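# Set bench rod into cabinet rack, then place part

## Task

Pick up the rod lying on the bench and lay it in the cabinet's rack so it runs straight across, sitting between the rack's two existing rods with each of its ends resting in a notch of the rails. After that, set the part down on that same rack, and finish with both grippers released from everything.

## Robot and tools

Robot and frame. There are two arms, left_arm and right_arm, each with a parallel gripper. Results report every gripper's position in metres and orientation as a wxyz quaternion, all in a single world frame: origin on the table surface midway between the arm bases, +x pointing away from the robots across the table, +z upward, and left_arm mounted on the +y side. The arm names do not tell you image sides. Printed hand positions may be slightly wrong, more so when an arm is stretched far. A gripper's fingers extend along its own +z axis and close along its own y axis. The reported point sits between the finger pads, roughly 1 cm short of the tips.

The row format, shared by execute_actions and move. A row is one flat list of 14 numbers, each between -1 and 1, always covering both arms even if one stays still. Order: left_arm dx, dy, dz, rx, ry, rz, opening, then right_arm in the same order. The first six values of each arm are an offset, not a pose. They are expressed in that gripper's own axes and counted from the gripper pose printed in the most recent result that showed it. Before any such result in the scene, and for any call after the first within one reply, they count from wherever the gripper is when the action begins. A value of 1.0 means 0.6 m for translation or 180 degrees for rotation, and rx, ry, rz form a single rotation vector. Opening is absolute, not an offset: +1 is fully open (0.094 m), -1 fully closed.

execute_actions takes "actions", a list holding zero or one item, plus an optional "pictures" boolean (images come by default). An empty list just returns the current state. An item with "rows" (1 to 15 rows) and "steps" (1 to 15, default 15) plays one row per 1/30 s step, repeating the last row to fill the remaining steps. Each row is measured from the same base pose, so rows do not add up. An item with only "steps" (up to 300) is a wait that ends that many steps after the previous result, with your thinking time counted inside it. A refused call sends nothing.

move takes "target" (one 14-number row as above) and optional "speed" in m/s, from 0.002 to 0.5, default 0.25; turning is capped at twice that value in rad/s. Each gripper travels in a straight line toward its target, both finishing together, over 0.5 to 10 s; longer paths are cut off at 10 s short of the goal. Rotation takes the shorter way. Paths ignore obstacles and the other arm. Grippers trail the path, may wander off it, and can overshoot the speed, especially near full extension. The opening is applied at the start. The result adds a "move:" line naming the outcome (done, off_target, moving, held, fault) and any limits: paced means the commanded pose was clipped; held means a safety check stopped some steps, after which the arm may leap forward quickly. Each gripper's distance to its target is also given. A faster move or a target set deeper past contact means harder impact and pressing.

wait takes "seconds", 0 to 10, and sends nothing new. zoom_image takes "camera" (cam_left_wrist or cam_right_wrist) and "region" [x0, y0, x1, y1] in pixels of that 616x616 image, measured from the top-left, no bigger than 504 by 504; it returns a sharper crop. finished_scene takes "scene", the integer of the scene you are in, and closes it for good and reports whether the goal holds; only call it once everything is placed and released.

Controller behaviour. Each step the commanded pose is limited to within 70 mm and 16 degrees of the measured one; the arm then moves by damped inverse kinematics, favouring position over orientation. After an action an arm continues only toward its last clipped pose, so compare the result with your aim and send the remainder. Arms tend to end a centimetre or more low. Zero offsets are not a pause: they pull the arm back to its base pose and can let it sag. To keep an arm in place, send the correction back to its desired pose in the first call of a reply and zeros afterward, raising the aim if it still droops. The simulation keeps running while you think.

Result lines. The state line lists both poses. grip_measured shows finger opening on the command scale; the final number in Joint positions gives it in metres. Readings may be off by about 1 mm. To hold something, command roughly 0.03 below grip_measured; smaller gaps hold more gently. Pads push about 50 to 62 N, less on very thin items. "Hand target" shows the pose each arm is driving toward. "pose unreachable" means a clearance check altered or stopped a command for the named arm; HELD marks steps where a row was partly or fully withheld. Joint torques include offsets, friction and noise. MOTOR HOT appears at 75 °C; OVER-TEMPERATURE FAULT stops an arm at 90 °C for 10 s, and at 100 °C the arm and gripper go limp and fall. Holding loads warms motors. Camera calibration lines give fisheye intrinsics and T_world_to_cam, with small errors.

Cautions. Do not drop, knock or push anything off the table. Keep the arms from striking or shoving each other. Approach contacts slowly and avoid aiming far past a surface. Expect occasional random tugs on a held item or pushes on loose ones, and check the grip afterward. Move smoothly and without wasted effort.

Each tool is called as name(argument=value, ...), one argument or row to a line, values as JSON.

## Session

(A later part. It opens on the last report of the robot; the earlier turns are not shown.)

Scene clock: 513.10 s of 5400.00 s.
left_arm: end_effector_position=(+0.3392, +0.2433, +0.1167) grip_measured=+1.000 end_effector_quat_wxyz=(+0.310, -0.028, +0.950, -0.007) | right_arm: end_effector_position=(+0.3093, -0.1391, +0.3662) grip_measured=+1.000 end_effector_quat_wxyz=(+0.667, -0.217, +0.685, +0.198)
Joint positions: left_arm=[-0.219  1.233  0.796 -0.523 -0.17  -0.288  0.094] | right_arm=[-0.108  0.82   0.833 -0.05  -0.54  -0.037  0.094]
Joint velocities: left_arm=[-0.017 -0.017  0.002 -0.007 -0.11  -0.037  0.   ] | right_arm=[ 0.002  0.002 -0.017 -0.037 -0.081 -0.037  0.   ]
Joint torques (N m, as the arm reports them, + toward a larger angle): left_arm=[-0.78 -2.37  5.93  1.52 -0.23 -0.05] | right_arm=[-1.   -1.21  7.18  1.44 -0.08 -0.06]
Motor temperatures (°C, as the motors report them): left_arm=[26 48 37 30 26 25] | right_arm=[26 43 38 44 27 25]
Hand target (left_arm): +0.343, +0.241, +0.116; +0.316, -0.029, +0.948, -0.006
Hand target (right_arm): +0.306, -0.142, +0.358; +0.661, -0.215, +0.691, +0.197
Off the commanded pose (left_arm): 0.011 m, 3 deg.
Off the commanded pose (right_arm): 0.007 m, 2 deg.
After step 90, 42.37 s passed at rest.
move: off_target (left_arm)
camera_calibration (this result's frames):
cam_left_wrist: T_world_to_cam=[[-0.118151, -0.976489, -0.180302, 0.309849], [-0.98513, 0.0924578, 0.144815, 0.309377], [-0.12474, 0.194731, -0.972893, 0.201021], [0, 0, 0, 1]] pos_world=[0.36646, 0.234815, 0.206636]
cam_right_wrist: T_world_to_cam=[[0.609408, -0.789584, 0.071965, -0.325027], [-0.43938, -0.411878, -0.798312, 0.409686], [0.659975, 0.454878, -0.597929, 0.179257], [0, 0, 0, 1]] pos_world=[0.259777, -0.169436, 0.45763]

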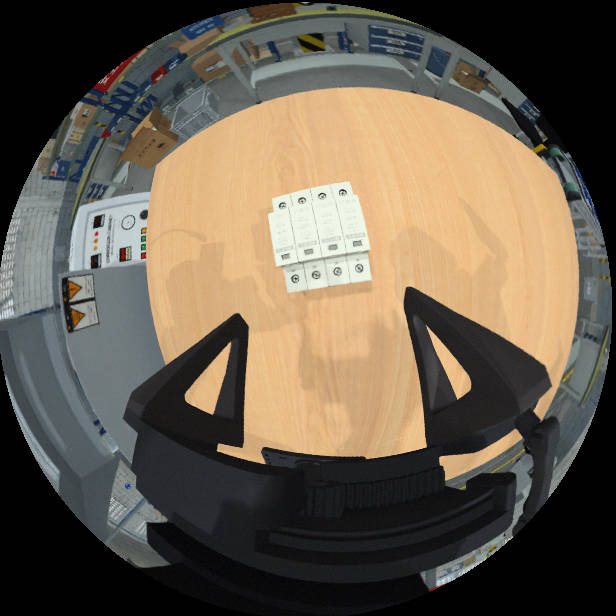

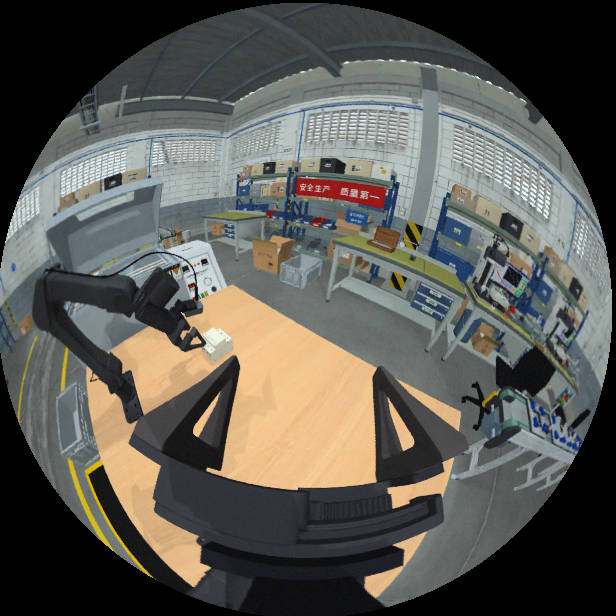

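move(
  target=[-0.02,0,0.12,-0.0085,-0.0106,0.005,1,0,0,0,0,0,0,1],
  speed=0.06,
)

Scene clock: 530.33 s of 5400.00 s.
left_arm: end_effector_position=(+0.3876, +0.2404, +0.0657) grip_measured=+1.000 end_effector_quat_wxyz=(+0.318, -0.020, +0.948, +0.003) | right_arm: end_effector_position=(+0.3093, -0.1390, +0.3661) grip_measured=+1.000 end_effector_quat_wxyz=(+0.667, -0.217, +0.685, +0.198)
Joint positions: left_arm=[-0.191  1.5    0.777 -0.219 -0.171 -0.241  0.094] | right_arm=[-0.108  0.82   0.833 -0.051 -0.541 -0.037  0.094]
Joint velocities: left_arm=[-0.007  0.002 -0.012  0.051  0.066 -0.037  0.   ] | right_arm=[ 0.002  0.002 -0.012 -0.037  0.007 -0.007  0.   ]
Joint torques (N m, as the arm reports them, + toward a larger angle): left_arm=[ 0.69 -4.37  5.35  1.52 -0.23  0.04] | right_arm=[0.06 0.14 8.78 1.59 0.01 0.04]
Motor temperatures (°C, as the motors report them): left_arm=[26 45 36 31 26 25] | right_arm=[26 39 38 43 27 25]
Hand target (left_arm): +0.392, +0.245, +0.066; +0.326, -0.024, +0.945, +0.009
Hand target (right_arm): +0.309, -0.139, +0.366; +0.667, -0.217, +0.685, +0.198
Off the commanded pose (left_arm): 0.005 m, 1 deg.
Off the commanded pose (right_arm): 0.000 m, 0 deg.
After step 90, 12.50 s passed at rest.
move: done
camera_calibration (this result's frames):
cam_left_wrist: T_world_to_cam=[[-0.123043, -0.970824, -0.205821, 0.305731], [-0.986673, 0.0974198, 0.130333, 0.365138], [-0.106479, 0.219114, -0.969872, 0.144898], [0, 0, 0, 1]] pos_world=[0.413318, 0.22949, 0.155869]
cam_right_wrist: T_world_to_cam=[[0.609736, -0.789351, 0.0717374, -0.324938], [-0.439528, -0.412051, -0.798141, 0.409583], [0.659573, 0.455125, -0.598184, 0.17946], [0, 0, 0, 1]] pos_world=[0.259782, -0.169398, 0.457566]

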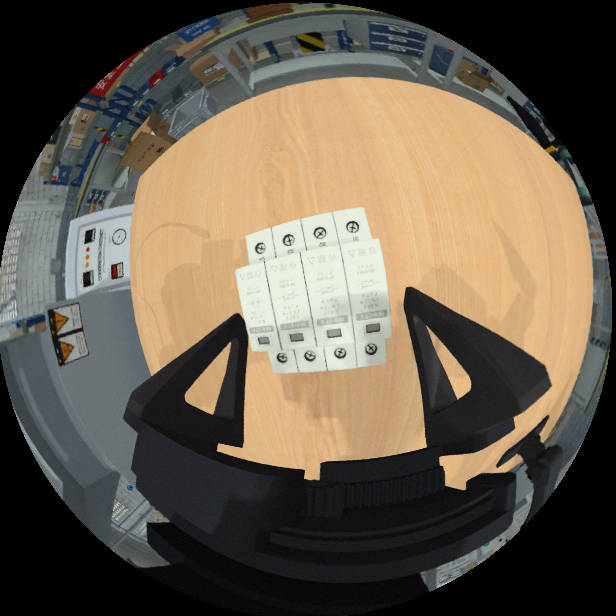

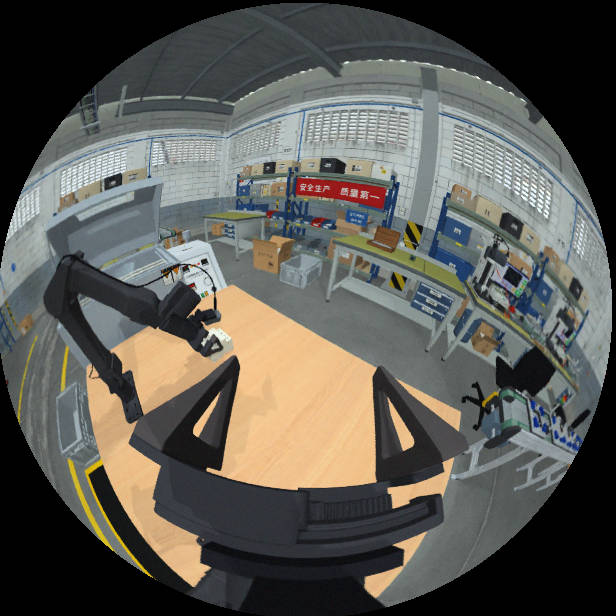

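move(
  target=[-0.008,0.020,0.012,0,-0.005,0.003,1,0,0,0,0,0,0,1],
  speed=0.03,
)

move(
  target=[-0.002,0.005,0.063,0,-0.004,0,1,0,0,0,0,0,0,1],
  speed=0.03,
)

Scene clock: 543.37 s of 5400.00 s.
left_arm: end_effector_position=(+0.3936, +0.2507, +0.0684) grip_measured=+1.000 end_effector_quat_wxyz=(+0.326, -0.016, +0.945, +0.005) | right_arm: end_effector_position=(+0.3093, -0.1390, +0.3661) grip_measured=+1.000 end_effector_quat_wxyz=(+0.667, -0.217, +0.685, +0.198)
Joint positions: left_arm=[-0.151  1.5    0.777 -0.198 -0.152 -0.197  0.094] | right_arm=[-0.108  0.82   0.833 -0.051 -0.541 -0.037  0.094]
Joint velocities: left_arm=[-0.012  0.007 -0.012  0.022 -0.022  0.037  0.   ] | right_arm=[-0.007  0.002 -0.007 -0.037 -0.022 -0.037  0.   ]
Joint torques (N m, as the arm reports them, + toward a larger angle): left_arm=[ 0.61 -3.71  5.01  1.59 -0.04  0.08] | right_arm=[0.06 0.1  8.63 1.6  0.03 0.01]
Motor temperatures (°C, as the motors report them): left_arm=[26 44 36 32 26 25] | right_arm=[26 37 38 44 27 25]
Hand target (left_arm): +0.395, +0.253, +0.063; +0.326, -0.015, +0.945, +0.005
Hand target (right_arm): +0.309, -0.139, +0.366; +0.667, -0.217, +0.685, +0.198
Off the commanded pose (left_arm): 0.006 m, 0 deg.
Off the commanded pose (right_arm): 0.000 m, 0 deg.
After step 90, 9.23 s passed at rest.
move: done
camera_calibration (this result's frames):
cam_left_wrist: T_world_to_cam=[[-0.125554, -0.968558, -0.214782, 0.318102], [-0.988106, 0.102709, 0.114447, 0.370035], [-0.088789, 0.226597, -0.969933, 0.137116], [0, 0, 0, 1]] pos_world=[0.417747, 0.239025, 0.158967]
cam_right_wrist: T_world_to_cam=[[0.609736, -0.789351, 0.0717374, -0.324938], [-0.439528, -0.412051, -0.798141, 0.409583], [0.659573, 0.455125, -0.598184, 0.17946], [0, 0, 0, 1]] pos_world=[0.259782, -0.169398, 0.457566]

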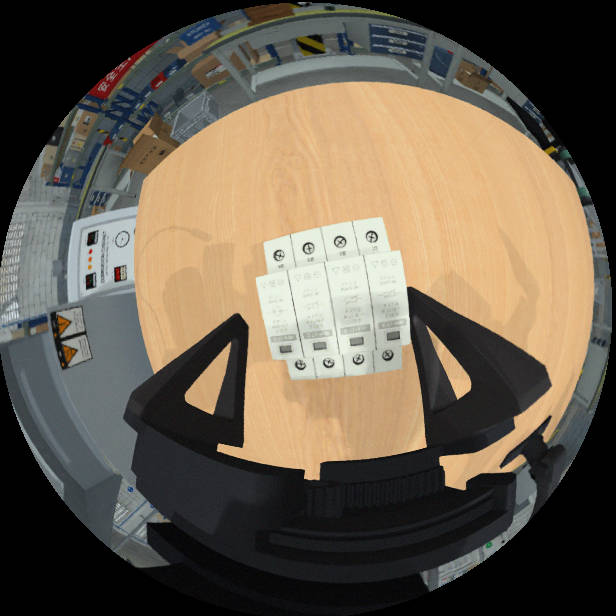

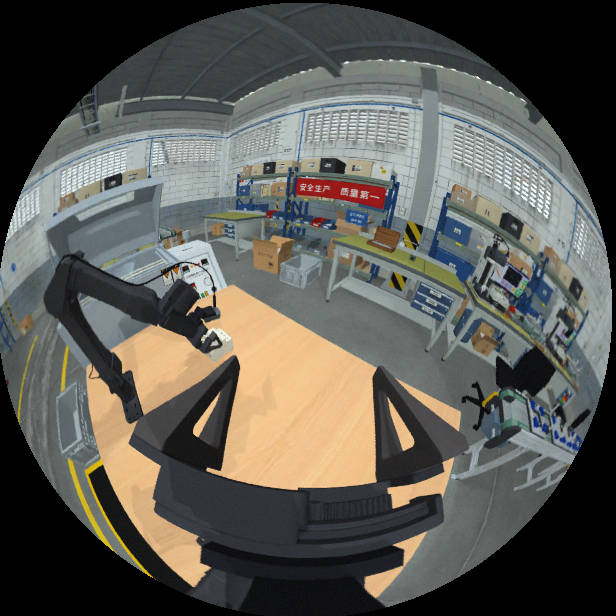

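Scene clock: 544.93 s of 5400.00 s.
left_arm: end_effector_position=(+0.4110, +0.2533, +0.0366) grip_measured=+1.000 end_effector_quat_wxyz=(+0.321, -0.014, +0.947, +0.008) | right_arm: end_effector_position=(+0.3093, -0.1390, +0.3661) grip_measured=+1.000 end_effector_quat_wxyz=(+0.667, -0.217, +0.685, +0.198)
Joint positions: left_arm=[-0.131  1.642  0.777 -0.065 -0.142 -0.176  0.094] | right_arm=[-0.108  0.82   0.833 -0.051 -0.541 -0.037  0.094]
Joint velocities: left_arm=[-0.002  0.012  0.002  0.051  0.007 -0.022  0.   ] | right_arm=[ 0.007 -0.007 -0.017  0.022  0.007 -0.007  0.   ]
Joint torques (N m, as the arm reports them, + toward a larger angle): left_arm=[ 0.72 -5.14  5.72  1.56 -0.05  0.07] | right_arm=[-0.01  0.02  8.68  1.57 -0.01  0.01]
Motor temperatures (°C, as the motors report them): left_arm=[26 44 36 32 26 25] | right_arm=[26 37 38 44 27 25]
Hand target (left_arm): +0.418, +0.255, +0.040; +0.332, -0.015, +0.943, +0.006
Hand target (right_arm): +0.309, -0.139, +0.366; +0.667, -0.217, +0.685, +0.198
Off the commanded pose (left_arm): 0.007 m, 1 deg.
Off the commanded pose (right_arm): 0.000 m, 0 deg.
move: done
camera_calibration (this result's frames):
cam_left_wrist: T_world_to_cam=[[-0.12991, -0.966868, -0.21975, 0.31749], [-0.986639, 0.104079, 0.125344, 0.389254], [-0.0983194, 0.233098, -0.96747, 0.109409], [0, 0, 0, 1]] pos_world=[0.436055, 0.240955, 0.126828]
cam_right_wrist: T_world_to_cam=[[0.609736, -0.789351, 0.0717374, -0.324938], [-0.439528, -0.412051, -0.798141, 0.409583], [0.659573, 0.455125, -0.598184, 0.17946], [0, 0, 0, 1]] pos_world=[0.259782, -0.169398, 0.457566]

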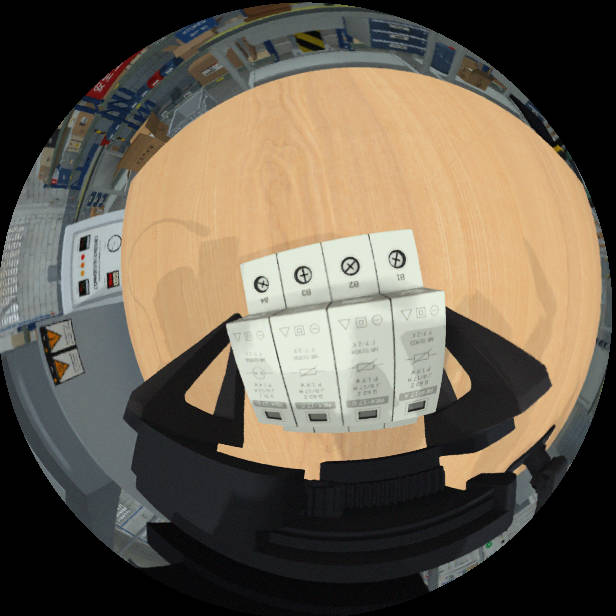

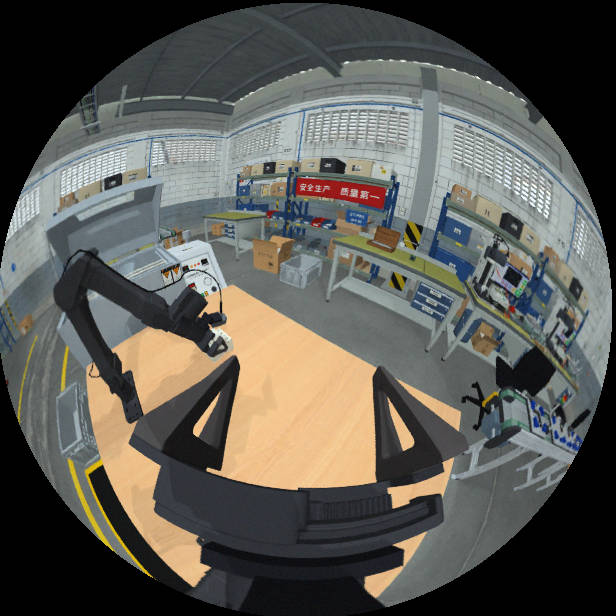

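move(
  target=[0,-0.018,0,0,0,0,1,0,0,0,0,0,0,1],
  speed=0.02,
)

execute_actions(
  actions=[
    {"rows": [[0,0,0,0,0,0,0.42,0,0,0,0,0,0,1]], "steps": 15},
  ],
)

Scene clock: 554.73 s of 5400.00 s.
left_arm: end_effector_position=(+0.4105, +0.2445, +0.0373) grip_measured=+1.000 end_effector_quat_wxyz=(+0.324, -0.012, +0.946, +0.005) | right_arm: end_effector_position=(+0.3093, -0.1390, +0.3661) grip_measured=+1.000 end_effector_quat_wxyz=(+0.667, -0.217, +0.685, +0.198)
Joint positions: left_arm=[-0.157  1.642  0.777 -0.061 -0.151 -0.196  0.094] | right_arm=[-0.108  0.82   0.833 -0.051 -0.541 -0.037  0.094]
Joint velocities: left_arm=[ 0.002  0.007  0.002 -0.022 -0.051 -0.066  0.   ] | right_arm=[-0.002 -0.007 -0.012 -0.007 -0.007 -0.007  0.   ]
Joint torques (N m, as the arm reports them, + toward a larger angle): left_arm=[-0.73 -4.96  6.22  1.3  -0.21 -0.08] | right_arm=[ 0.12  0.01  8.54  1.63 -0.01  0.02]
Motor temperatures (°C, as the motors report them): left_arm=[26 44 36 32 26 25] | right_arm=[26 36 38 44 27 25]
Hand target (left_arm): +0.411, +0.242, +0.036; +0.321, -0.014, +0.947, +0.008
Hand target (right_arm): +0.309, -0.139, +0.366; +0.667, -0.217, +0.685, +0.198
Off the commanded pose (left_arm): 0.002 m, 1 deg.
Off the commanded pose (right_arm): 0.000 m, 0 deg.
After step 90, 6.03 s passed at rest.
move: done
camera_calibration (this result's frames):
cam_left_wrist: T_world_to_cam=[[-0.134148, -0.967244, -0.215505, 0.310703], [-0.986694, 0.110212, 0.119537, 0.388246], [-0.0918699, 0.228673, -0.969159, 0.11059], [0, 0, 0, 1]] pos_world=[0.43492, 0.232448, 0.127728]
cam_right_wrist: T_world_to_cam=[[0.609736, -0.789351, 0.0717374, -0.324938], [-0.439528, -0.412051, -0.798141, 0.409583], [0.659573, 0.455125, -0.598184, 0.17946], [0, 0, 0, 1]] pos_world=[0.259782, -0.169398, 0.457566]

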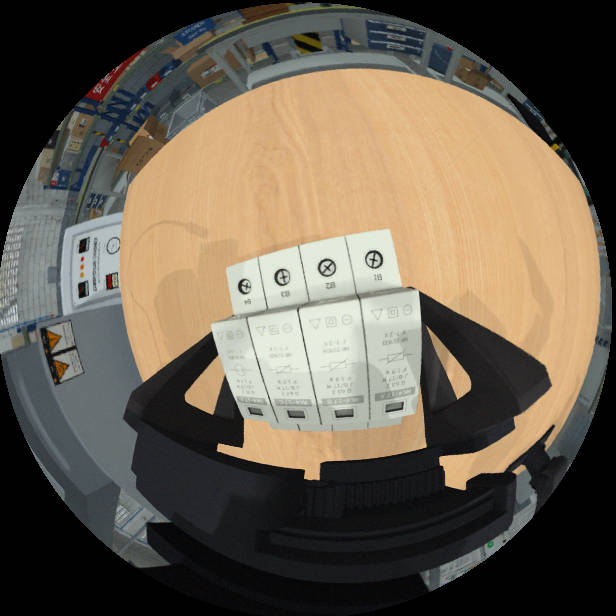

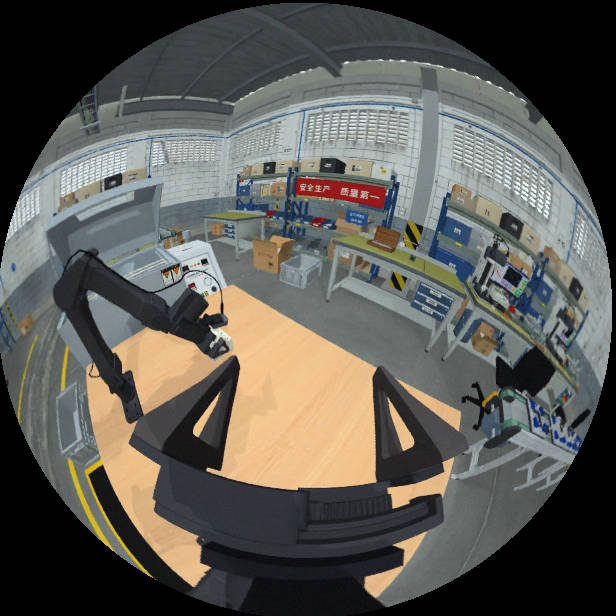

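Scene clock: 555.23 s of 5400.00 s.
left_arm: end_effector_position=(+0.4104, +0.2439, +0.0373) grip_measured=+0.534 end_effector_quat_wxyz=(+0.324, -0.012, +0.946, +0.003) | right_arm: end_effector_position=(+0.3093, -0.1390, +0.3661) grip_measured=+1.000 end_effector_quat_wxyz=(+0.667, -0.217, +0.685, +0.198)
Joint positions: left_arm=[-0.157  1.642  0.777 -0.061 -0.148 -0.197  0.072] | right_arm=[-0.108  0.82   0.833 -0.051 -0.541 -0.037  0.094]
Joint velocities: left_arm=[ 0.002 -0.007 -0.007 -0.022  0.037  0.051 -0.   ] | right_arm=[ 0.012  0.002 -0.017  0.022 -0.095  0.037  0.   ]
Joint torques (N m, as the arm reports them, + toward a larger angle): left_arm=[-0.09 -5.67  5.31  1.39 -0.15  0.01] | right_arm=[0.08 0.02 8.77 1.6  0.   0.04]
Motor temperatures (°C, as the motors report them): left_arm=[26 44 36 32 26 25] | right_arm=[26 36 38 44 27 25]
Hand target (left_arm): +0.410, +0.244, +0.037; +0.324, -0.012, +0.946, +0.005
Hand target (right_arm): +0.309, -0.139, +0.366; +0.667, -0.217, +0.685, +0.198
Off the commanded pose (left_arm): 0.001 m, 0 deg.
Off the commanded pose (right_arm): 0.000 m, 0 deg.
Steps of this call (steps 1 to 15: all 15 steps of this action). Readings (end_effector_position):
1: left_arm (+0.4105, +0.2445, +0.0373) | right_arm (+0.3093, -0.1390, +0.3661)
2: left_arm (+0.4104, +0.2443, +0.0373) | right_arm (+0.3093, -0.1390, +0.3661)
4: left_arm (+0.4104, +0.2439, +0.0373) | right_arm (+0.3093, -0.1390, +0.3661)
8: left_arm (+0.4104, +0.2439, +0.0373) | right_arm (+0.3093, -0.1390, +0.3661)
15: the state above
camera_calibration (this result's frames):
cam_left_wrist: T_world_to_cam=[[-0.135687, -0.96772, -0.212383, 0.310726], [-0.986461, 0.112029, 0.119771, 0.387695], [-0.0921116, 0.225759, -0.969819, 0.111484], [0, 0, 0, 1]] pos_world=[0.434876, 0.232094, 0.127678]
cam_right_wrist: T_world_to_cam=[[0.609736, -0.789351, 0.0717374, -0.324938], [-0.439528, -0.412051, -0.798141, 0.409583], [0.659573, 0.455125, -0.598184, 0.17946], [0, 0, 0, 1]] pos_world=[0.259782, -0.169398, 0.457566]

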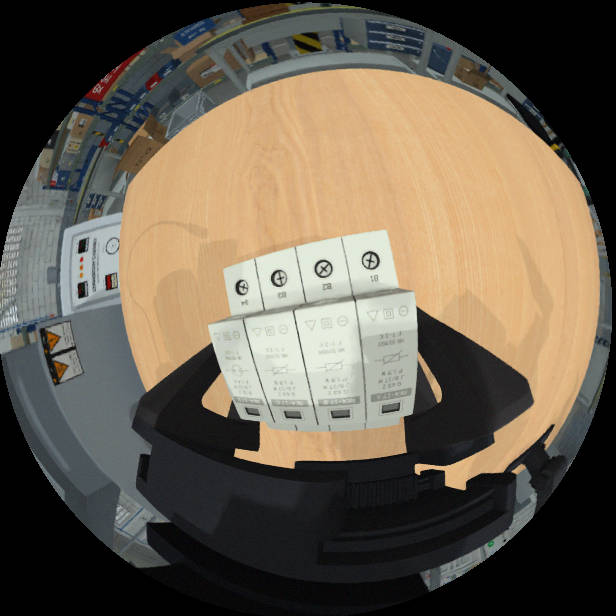

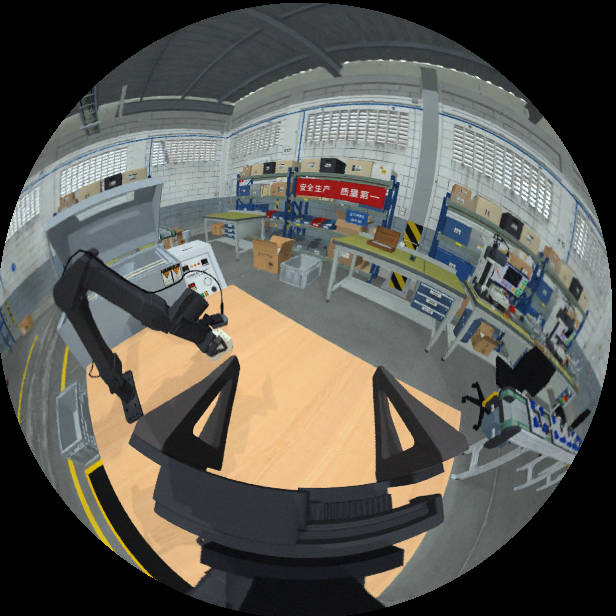

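move(
  target=[-0.112,0,-0.145,0,0,0,0.42,0,0,0,0,0,0,1],
  speed=0.08,
)

move(
  target=[0.078,0.670,-0.573,-0.299,-0.035,-0.383,0.42,0,0,0,0,0,0,1],
  speed=0.12,
)

Scene clock: 593.90 s of 5400.00 s.
left_arm: end_effector_position=(+0.3905, +0.2479, +0.1094) grip_measured=+0.534 end_effector_quat_wxyz=(+0.265, -0.007, +0.964, +0.015) | right_arm: end_effector_position=(+0.3093, -0.1390, +0.3661) grip_measured=+1.000 end_effector_quat_wxyz=(+0.667, -0.217, +0.685, +0.198)
Joint positions: left_arm=[-0.157  1.509  1.035 -0.578 -0.145 -0.198  0.072] | right_arm=[-0.108  0.82   0.833 -0.051 -0.541 -0.037  0.094]
Joint velocities: left_arm=[ 0.017 -0.012  0.007  0.007  0.051 -0.037 -0.   ] | right_arm=[ 0.022 -0.017 -0.012  0.037 -0.022 -0.037  0.   ]
Joint torques (N m, as the arm reports them, + toward a larger angle): left_arm=[-0.58 -8.47  9.71  1.51 -0.17 -0.04] | right_arm=[ 0.05 -0.12  8.64  1.61  0.01  0.03]
Motor temperatures (°C, as the motors report them): left_arm=[26 45 36 32 26 25] | right_arm=[26 35 38 44 27 25]
Hand target (left_arm): +0.407, +0.242, +0.148; +0.323, -0.012, +0.946, +0.002
Hand target (right_arm): +0.309, -0.139, +0.366; +0.667, -0.217, +0.685, +0.198
Off the commanded pose (left_arm): 0.043 m, 7 deg.
Off the commanded pose (right_arm): 0.000 m, 0 deg.
After step 90, 33.67 s passed at rest.
move: off_target (left_arm)
camera_calibration (this result's frames):
cam_left_wrist: T_world_to_cam=[[-0.162316, -0.962332, -0.218108, 0.33697], [-0.964006, 0.107481, 0.243189, 0.337815], [-0.210586, 0.249731, -0.945139, 0.216311], [0, 0, 0, 1]] pos_world=[0.425903, 0.233949, 0.195787]
cam_right_wrist: T_world_to_cam=[[0.609736, -0.789351, 0.0717374, -0.324938], [-0.439528, -0.412051, -0.798141, 0.409583], [0.659573, 0.455125, -0.598184, 0.17946], [0, 0, 0, 1]] pos_world=[0.259782, -0.169398, 0.457566]

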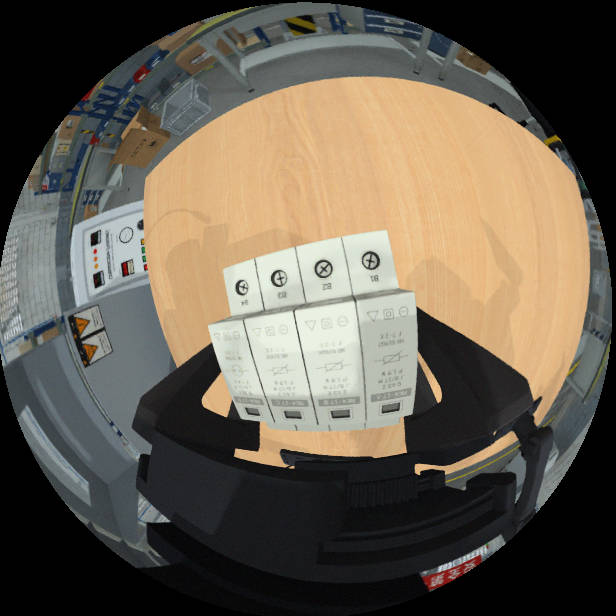

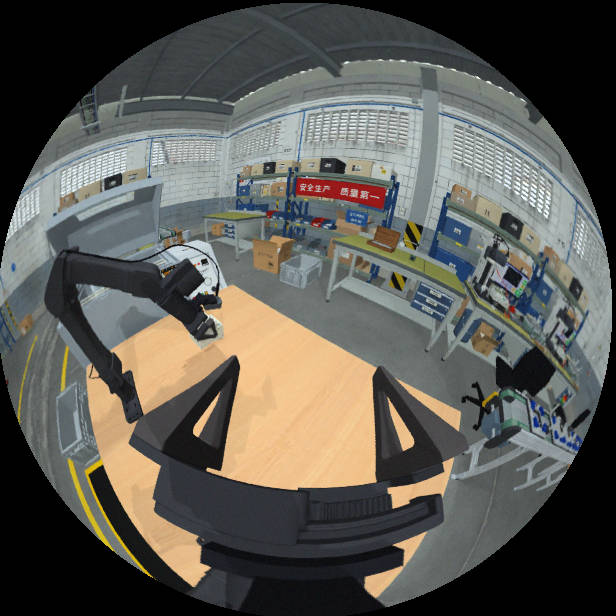

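Scene clock: 600.63 s of 5400.00 s.
left_arm: end_effector_position=(+0.1809, +0.6304, +0.3828) grip_measured=+0.533 end_effector_quat_wxyz=(-0.245, +0.631, -0.688, -0.262) | right_arm: end_effector_position=(+0.3093, -0.1390, +0.3661) grip_measured=+1.000 end_effector_quat_wxyz=(+0.667, -0.217, +0.685, +0.198)
Joint positions: left_arm=[ 0.983  1.706  2.33  -1.569 -0.413 -0.431  0.072] | right_arm=[-0.108  0.82   0.833 -0.051 -0.541 -0.037  0.094]
Joint velocities: left_arm=[ 0.022 -0.022 -0.007 -0.007 -0.051  0.022 -0.001] | right_arm=[-0.017 -0.002 -0.017 -0.007 -0.037  0.022  0.   ]
Joint torques (N m, as the arm reports them, + toward a larger angle): left_arm=[ 0.56 -6.09  7.7   1.3  -0.63 -0.08] | right_arm=[ 0.15 -0.06  8.76  1.64  0.02 -0.03]
Motor temperatures (°C, as the motors report them): left_arm=[26 44 37 32 26 25] | right_arm=[26 35 38 44 27 25]
Hand target (left_arm): +0.170, +0.631, +0.401; -0.264, +0.638, -0.666, -0.281
Hand target (right_arm): +0.309, -0.139, +0.366; +0.667, -0.217, +0.685, +0.198
Off the commanded pose (left_arm): 0.019 m, 3 deg.
Off the commanded pose (right_arm): 0.000 m, 0 deg.
joint sent to its limit (left arm) — the command would take joint 4 (wrist pitch) past its lower limit, so that joint was sent only as far as its limit.
move: off_target (left_arm)
camera_calibration (this result's frames):
cam_left_wrist: T_world_to_cam=[[0.939704, -0.205095, -0.273665, 0.0751984], [-0.197964, -0.978735, 0.0537364, 0.646854], [-0.278867, 0.00367957, -0.960323, 0.508359], [0, 0, 0, 1]] pos_world=[0.199154, 0.646651, 0.474008]
cam_right_wrist: T_world_to_cam=[[0.609736, -0.789351, 0.0717374, -0.324938], [-0.439528, -0.412051, -0.798141, 0.409583], [0.659573, 0.455125, -0.598184, 0.17946], [0, 0, 0, 1]] pos_world=[0.259782, -0.169398, 0.457566]

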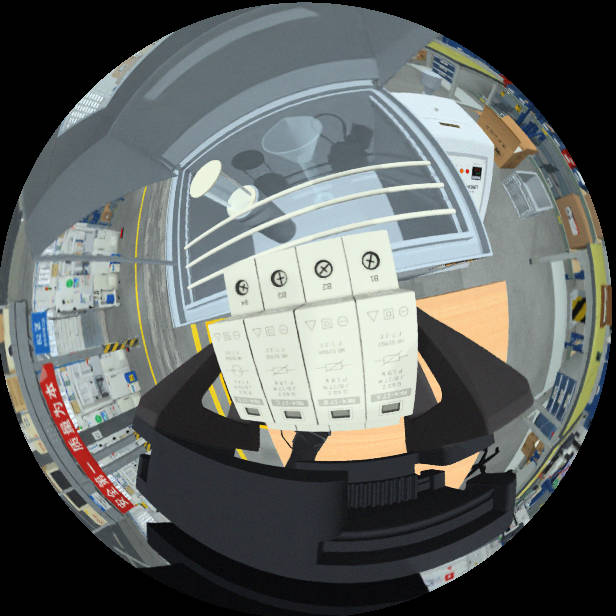

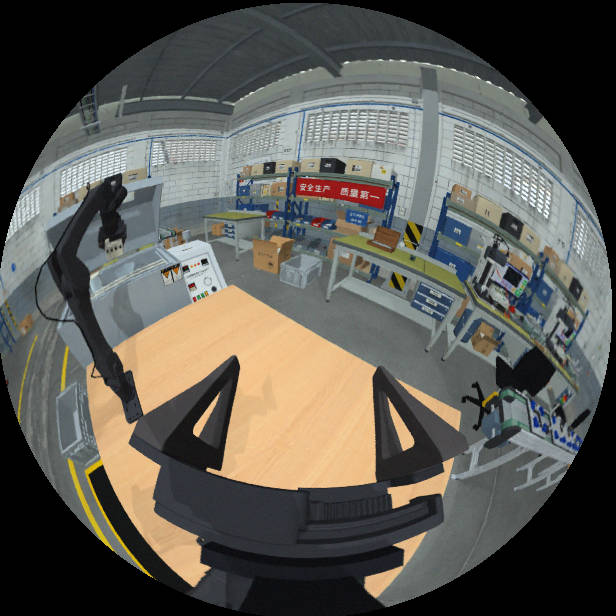

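move(
  target=[-0.118,0.067,0.286,0.0126,-0.0234,-0.021,0.42,0,0,0,0,0,0,1],
  speed=0.07,
)

Scene clock: 619.43 s of 5400.00 s.
left_arm: end_effector_position=(+0.1466, +0.7837, +0.2689) grip_measured=+0.533 end_effector_quat_wxyz=(-0.236, +0.648, -0.686, -0.230) | right_arm: end_effector_position=(+0.3093, -0.1390, +0.3661) grip_measured=+1.000 end_effector_quat_wxyz=(+0.667, -0.217, +0.685, +0.198)
Joint positions: left_arm=[ 1.319  1.934  2.097 -1.08  -0.17  -0.201  0.072] | right_arm=[-0.108  0.82   0.833 -0.051 -0.541 -0.037  0.094]
Joint velocities: left_arm=[ 0.002 -0.017  0.007  0.037 -0.007  0.022  0.001] | right_arm=[-0.007 -0.002  0.007 -0.037  0.007 -0.051  0.   ]
Joint torques (N m, as the arm reports them, + toward a larger angle): left_arm=[  0.47 -10.7    8.56   2.1   -0.17   0.07] | right_arm=[ 0.11  0.    8.63  1.62 -0.01  0.02]
Motor temperatures (°C, as the motors report them): left_arm=[26 45 37 32 26 25] | right_arm=[26 35 38 44 27 25]
Hand target (left_arm): +0.146, +0.797, +0.309; -0.292, +0.637, -0.662, -0.266
Hand target (right_arm): +0.309, -0.139, +0.366; +0.667, -0.217, +0.685, +0.198
Off the commanded pose (left_arm): 0.040 m, 8 deg.
Off the commanded pose (right_arm): 0.000 m, 0 deg.
After step 90, 12.67 s passed at rest.
move: off_target (left_arm)
camera_calibration (this result's frames):
cam_left_wrist: T_world_to_cam=[[0.951763, -0.207243, -0.226271, 0.0948634], [-0.186665, -0.97635, 0.109075, 0.777853], [-0.243524, -0.0615768, -0.967938, 0.436811], [0, 0, 0, 1]] pos_world=[0.161285, 0.806014, 0.359427]
cam_right_wrist: T_world_to_cam=[[0.609736, -0.789351, 0.0717374, -0.324938], [-0.439528, -0.412051, -0.798141, 0.409583], [0.659573, 0.455125, -0.598184, 0.17946], [0, 0, 0, 1]] pos_world=[0.259782, -0.169398, 0.457566]

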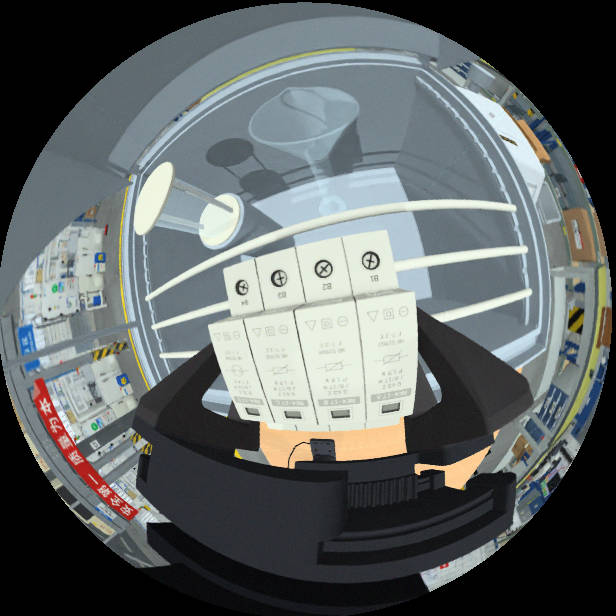

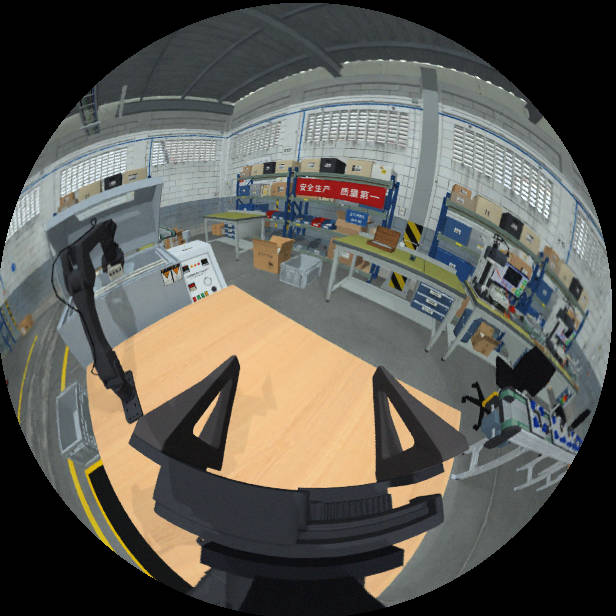

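move(
  target=[-0.047,0.002,-0.007,0.006,-0.043,-0.0085,0.42,0,0,0,0,0,0,1],
  speed=0.02,
)

Scene clock: 633.43 s of 5400.00 s.
left_arm: end_effector_position=(+0.1499, +0.7905, +0.2444) grip_measured=+0.533 end_effector_quat_wxyz=(-0.231, +0.649, -0.689, -0.225) | right_arm: end_effector_position=(+0.3093, -0.1390, +0.3661) grip_measured=+1.000 end_effector_quat_wxyz=(+0.667, -0.217, +0.685, +0.198)
Joint positions: left_arm=[ 1.319  1.943  2.016 -1.005 -0.164 -0.2    0.072] | right_arm=[-0.108  0.82   0.833 -0.051 -0.541 -0.037  0.094]
Joint velocities: left_arm=[-0.002 -0.017 -0.012 -0.037 -0.007  0.022 -0.001] | right_arm=[-0.017 -0.012 -0.012  0.007 -0.11   0.022  0.   ]
Joint torques (N m, as the arm reports them, + toward a larger angle): left_arm=[  0.67 -12.99   6.99   2.06  -0.19   0.07] | right_arm=[-0.04 -0.02  8.57  1.6  -0.01  0.01]
Motor temperatures (°C, as the motors report them): left_arm=[26 49 37 34 26 25] | right_arm=[26 34 38 44 27 25]
Hand target (left_arm): +0.146, +0.800, +0.290; -0.290, +0.638, -0.664, -0.263
Hand target (right_arm): +0.309, -0.139, +0.366; +0.667, -0.217, +0.685, +0.198
Off the commanded pose (left_arm): 0.047 m, 9 deg.
Off the commanded pose (right_arm): 0.000 m, 0 deg.
After step 90, 7.33 s passed at rest.
move: off_target (left_arm)
camera_calibration (this result's frames):
cam_left_wrist: T_world_to_cam=[[0.950769, -0.214505, -0.223663, 0.0928604], [-0.190536, -0.973818, 0.123994, 0.782714], [-0.244404, -0.0752734, -0.966747, 0.424978], [0, 0, 0, 1]] pos_world=[0.164713, 0.81413, 0.334564]
cam_right_wrist: T_world_to_cam=[[0.609736, -0.789351, 0.0717374, -0.324938], [-0.439528, -0.412051, -0.798141, 0.409583], [0.659573, 0.455125, -0.598184, 0.17946], [0, 0, 0, 1]] pos_world=[0.259782, -0.169398, 0.457566]

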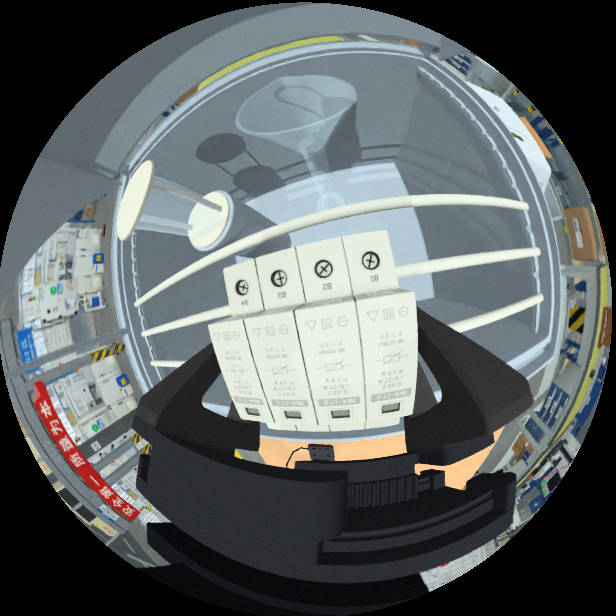

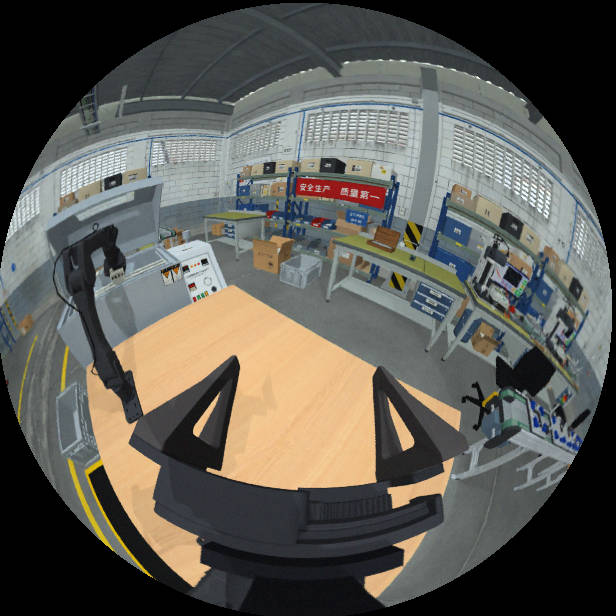

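move(
  target=[-0.044,0.007,-0.037,0.006,-0.047,-0.0085,0.42,0,0,0,0,0,0,1],
  speed=0.012,
)

Scene clock: 647.60 s of 5400.00 s.
left_arm: end_effector_position=(+0.1485, +0.7844, +0.2314) grip_measured=+0.532 end_effector_quat_wxyz=(-0.229, +0.649, -0.691, -0.222) | right_arm: end_effector_position=(+0.3093, -0.1390, +0.3661) grip_measured=+1.000 end_effector_quat_wxyz=(+0.667, -0.217, +0.685, +0.198)
Joint positions: left_arm=[ 1.319  1.905  1.913 -0.947 -0.161 -0.2    0.072] | right_arm=[-0.108  0.82   0.833 -0.051 -0.541 -0.037  0.094]
Joint velocities: left_arm=[-0.012 -0.002 -0.007 -0.007 -0.007 -0.037  0.001] | right_arm=[ 0.002 -0.012 -0.002 -0.007 -0.037 -0.007  0.   ]
Joint torques (N m, as the arm reports them, + toward a larger angle): left_arm=[  0.48 -12.87   7.4    2.04  -0.2    0.06] | right_arm=[ 0.05 -0.04  8.76  1.62 -0.01  0.07]
Motor temperatures (°C, as the motors report them): left_arm=[26 52 37 35 26 25] | right_arm=[26 34 38 44 27 25]
Hand target (left_arm): +0.146, +0.794, +0.279; -0.290, +0.637, -0.665, -0.262
Hand target (right_arm): +0.309, -0.139, +0.366; +0.667, -0.217, +0.685, +0.198
Off the commanded pose (left_arm): 0.049 m, 9 deg.
Off the commanded pose (right_arm): 0.000 m, 0 deg.
After step 90, 4.67 s passed at rest.
move: off_target (left_arm)
camera_calibration (this result's frames):
cam_left_wrist: T_world_to_cam=[[0.950476, -0.217689, -0.221825, 0.0921211], [-0.192355, -0.972637, 0.130298, 0.776008], [-0.24412, -0.0811758, -0.966342, 0.416122], [0, 0, 0, 1]] pos_world=[0.163294, 0.808606, 0.321439]
cam_right_wrist: T_world_to_cam=[[0.609736, -0.789351, 0.0717374, -0.324938], [-0.439528, -0.412051, -0.798141, 0.409583], [0.659573, 0.455125, -0.598184, 0.17946], [0, 0, 0, 1]] pos_world=[0.259782, -0.169398, 0.457566]

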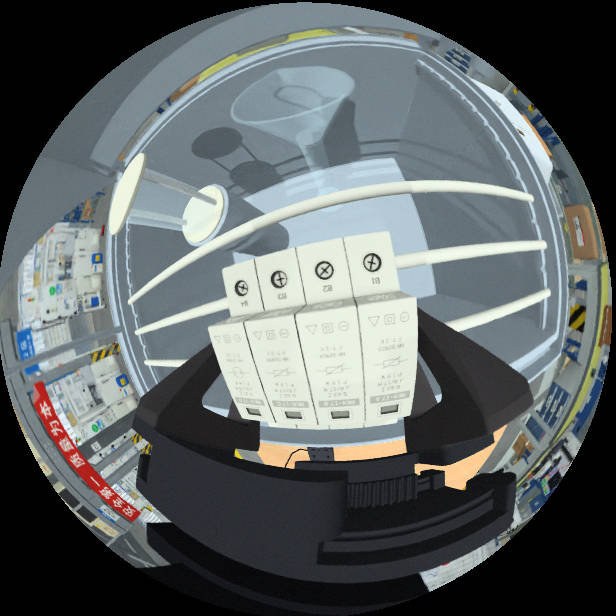

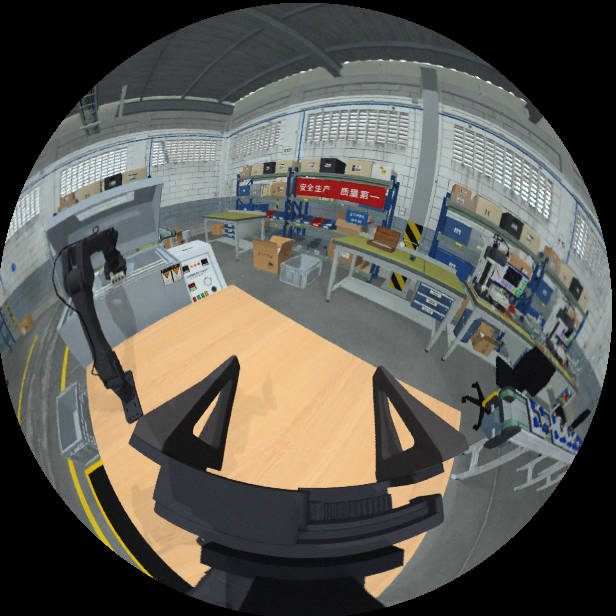

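execute_actions(
  actions=[],
)

Scene clock: 666.23 s of 5400.00 s.
left_arm: end_effector_position=(+0.1485, +0.7846, +0.2315) grip_measured=+0.532 end_effector_quat_wxyz=(-0.230, +0.649, -0.691, -0.222) | right_arm: end_effector_position=(+0.3093, -0.1390, +0.3661) grip_measured=+1.000 end_effector_quat_wxyz=(+0.667, -0.217, +0.685, +0.198)
Joint positions: left_arm=[ 1.319  1.905  1.913 -0.946 -0.161 -0.2    0.072] | right_arm=[-0.108  0.82   0.833 -0.051 -0.541 -0.037  0.094]
Joint velocities: left_arm=[-0.007  0.012  0.012  0.007 -0.051 -0.007  0.   ] | right_arm=[-0.017  0.012 -0.017  0.051 -0.007 -0.007  0.   ]
Joint torques (N m, as the arm reports them, + toward a larger angle): left_arm=[  0.45 -12.87   7.43   2.03  -0.2    0.06] | right_arm=[-0.05  0.14  8.62  1.61 -0.02  0.01]
Motor temperatures (°C, as the motors report them): left_arm=[26 54 37 36 26 25] | right_arm=[26 34 38 44 27 25]
Hand target (left_arm): +0.146, +0.794, +0.279; -0.290, +0.637, -0.665, -0.262
Hand target (right_arm): +0.309, -0.139, +0.366; +0.667, -0.217, +0.685, +0.198
Off the commanded pose (left_arm): 0.049 m, 9 deg.
Off the commanded pose (right_arm): 0.000 m, 0 deg.
Steps of this call (steps 1 to 90: nothing new was sent; then 15.63 s passed at rest). Readings (end_effector_position):
1: left_arm (+0.1485, +0.7845, +0.2315) | right_arm (+0.3093, -0.1390, +0.3661)
2: left_arm (+0.1485, +0.7845, +0.2315) | right_arm (+0.3093, -0.1390, +0.3661)
4: left_arm (+0.1485, +0.7845, +0.2315) | right_arm (+0.3093, -0.1390, +0.3661)
8: left_arm (+0.1485, +0.7846, +0.2315) | right_arm (+0.3093, -0.1390, +0.3661)
90: the state above
camera_calibration (this result's frames):
cam_left_wrist: T_world_to_cam=[[0.950529, -0.217528, -0.221758, 0.0919828], [-0.192386, -0.972731, 0.129547, 0.776395], [-0.243891, -0.0804749, -0.966458, 0.415696], [0, 0, 0, 1]] pos_world=[0.16332, 0.808685, 0.321571]
cam_right_wrist: T_world_to_cam=[[0.609736, -0.789351, 0.0717374, -0.324938], [-0.439528, -0.412051, -0.798141, 0.409583], [0.659573, 0.455125, -0.598184, 0.17946], [0, 0, 0, 1]] pos_world=[0.259782, -0.169398, 0.457566]

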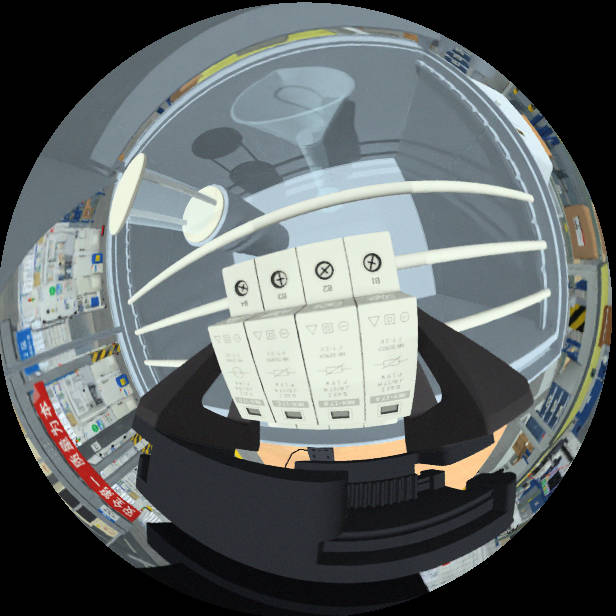

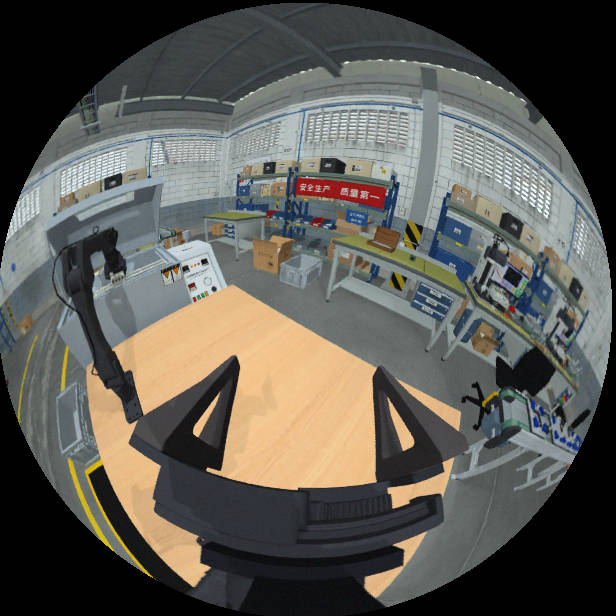

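move(
  target=[-0.050,0.008,-0.026,0.004,-0.043,-0.007,0.42, 0,0,0,0,0,0,1],
  speed=0.012,
)

Scene clock: 680.17 s of 5400.00 s.
left_arm: end_effector_position=(+0.1501, +0.7871, +0.2280) grip_measured=+0.532 end_effector_quat_wxyz=(-0.237, +0.646, -0.690, -0.225) | right_arm: end_effector_position=(+0.3093, -0.1390, +0.3661) grip_measured=+1.000 end_effector_quat_wxyz=(+0.667, -0.217, +0.685, +0.198)
Joint positions: left_arm=[ 1.319  1.896  1.877 -0.902 -0.157 -0.197  0.072] | right_arm=[-0.108  0.82   0.833 -0.051 -0.541 -0.037  0.094]
Joint velocities: left_arm=[-0.007  0.012 -0.007  0.022  0.007  0.037  0.001] | right_arm=[-0.002 -0.007 -0.007 -0.022 -0.081 -0.037  0.   ]
Joint torques (N m, as the arm reports them, + toward a larger angle): left_arm=[  0.83 -11.75   6.72   1.95  -0.23   0.11] | right_arm=[-0.04  0.01  8.63  1.62 -0.01  0.  ]
Motor temperatures (°C, as the motors report them): left_arm=[26 54 37 36 26 25] | right_arm=[26 34 38 44 27 25]
Hand target (left_arm): +0.145, +0.797, +0.263; -0.281, +0.638, -0.669, -0.258
Hand target (right_arm): +0.309, -0.139, +0.366; +0.667, -0.217, +0.685, +0.198
Off the commanded pose (left_arm): 0.037 m, 7 deg.
Off the commanded pose (right_arm): 0.000 m, 0 deg.
After step 90, 5.00 s passed at rest.
move: off_target (left_arm)
camera_calibration (this result's frames):
cam_left_wrist: T_world_to_cam=[[0.950777, -0.219186, -0.219043, 0.0908731], [-0.19824, -0.973537, 0.113693, 0.784729], [-0.238167, -0.0646732, -0.969069, 0.400155], [0, 0, 0, 1]] pos_world=[0.164468, 0.80976, 0.318465]
cam_right_wrist: T_world_to_cam=[[0.609736, -0.789351, 0.0717374, -0.324938], [-0.439528, -0.412051, -0.798141, 0.409583], [0.659573, 0.455125, -0.598184, 0.17946], [0, 0, 0, 1]] pos_world=[0.259782, -0.169398, 0.457566]

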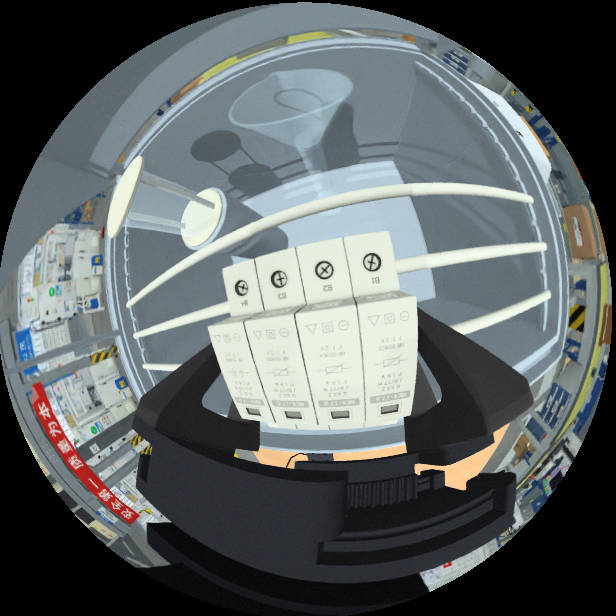

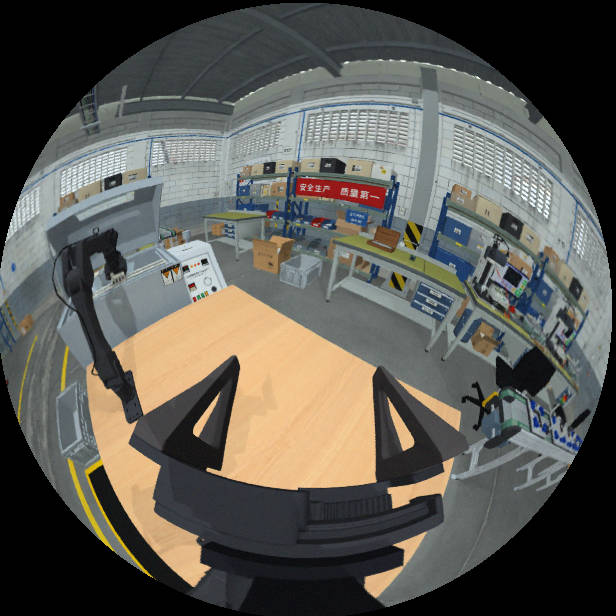

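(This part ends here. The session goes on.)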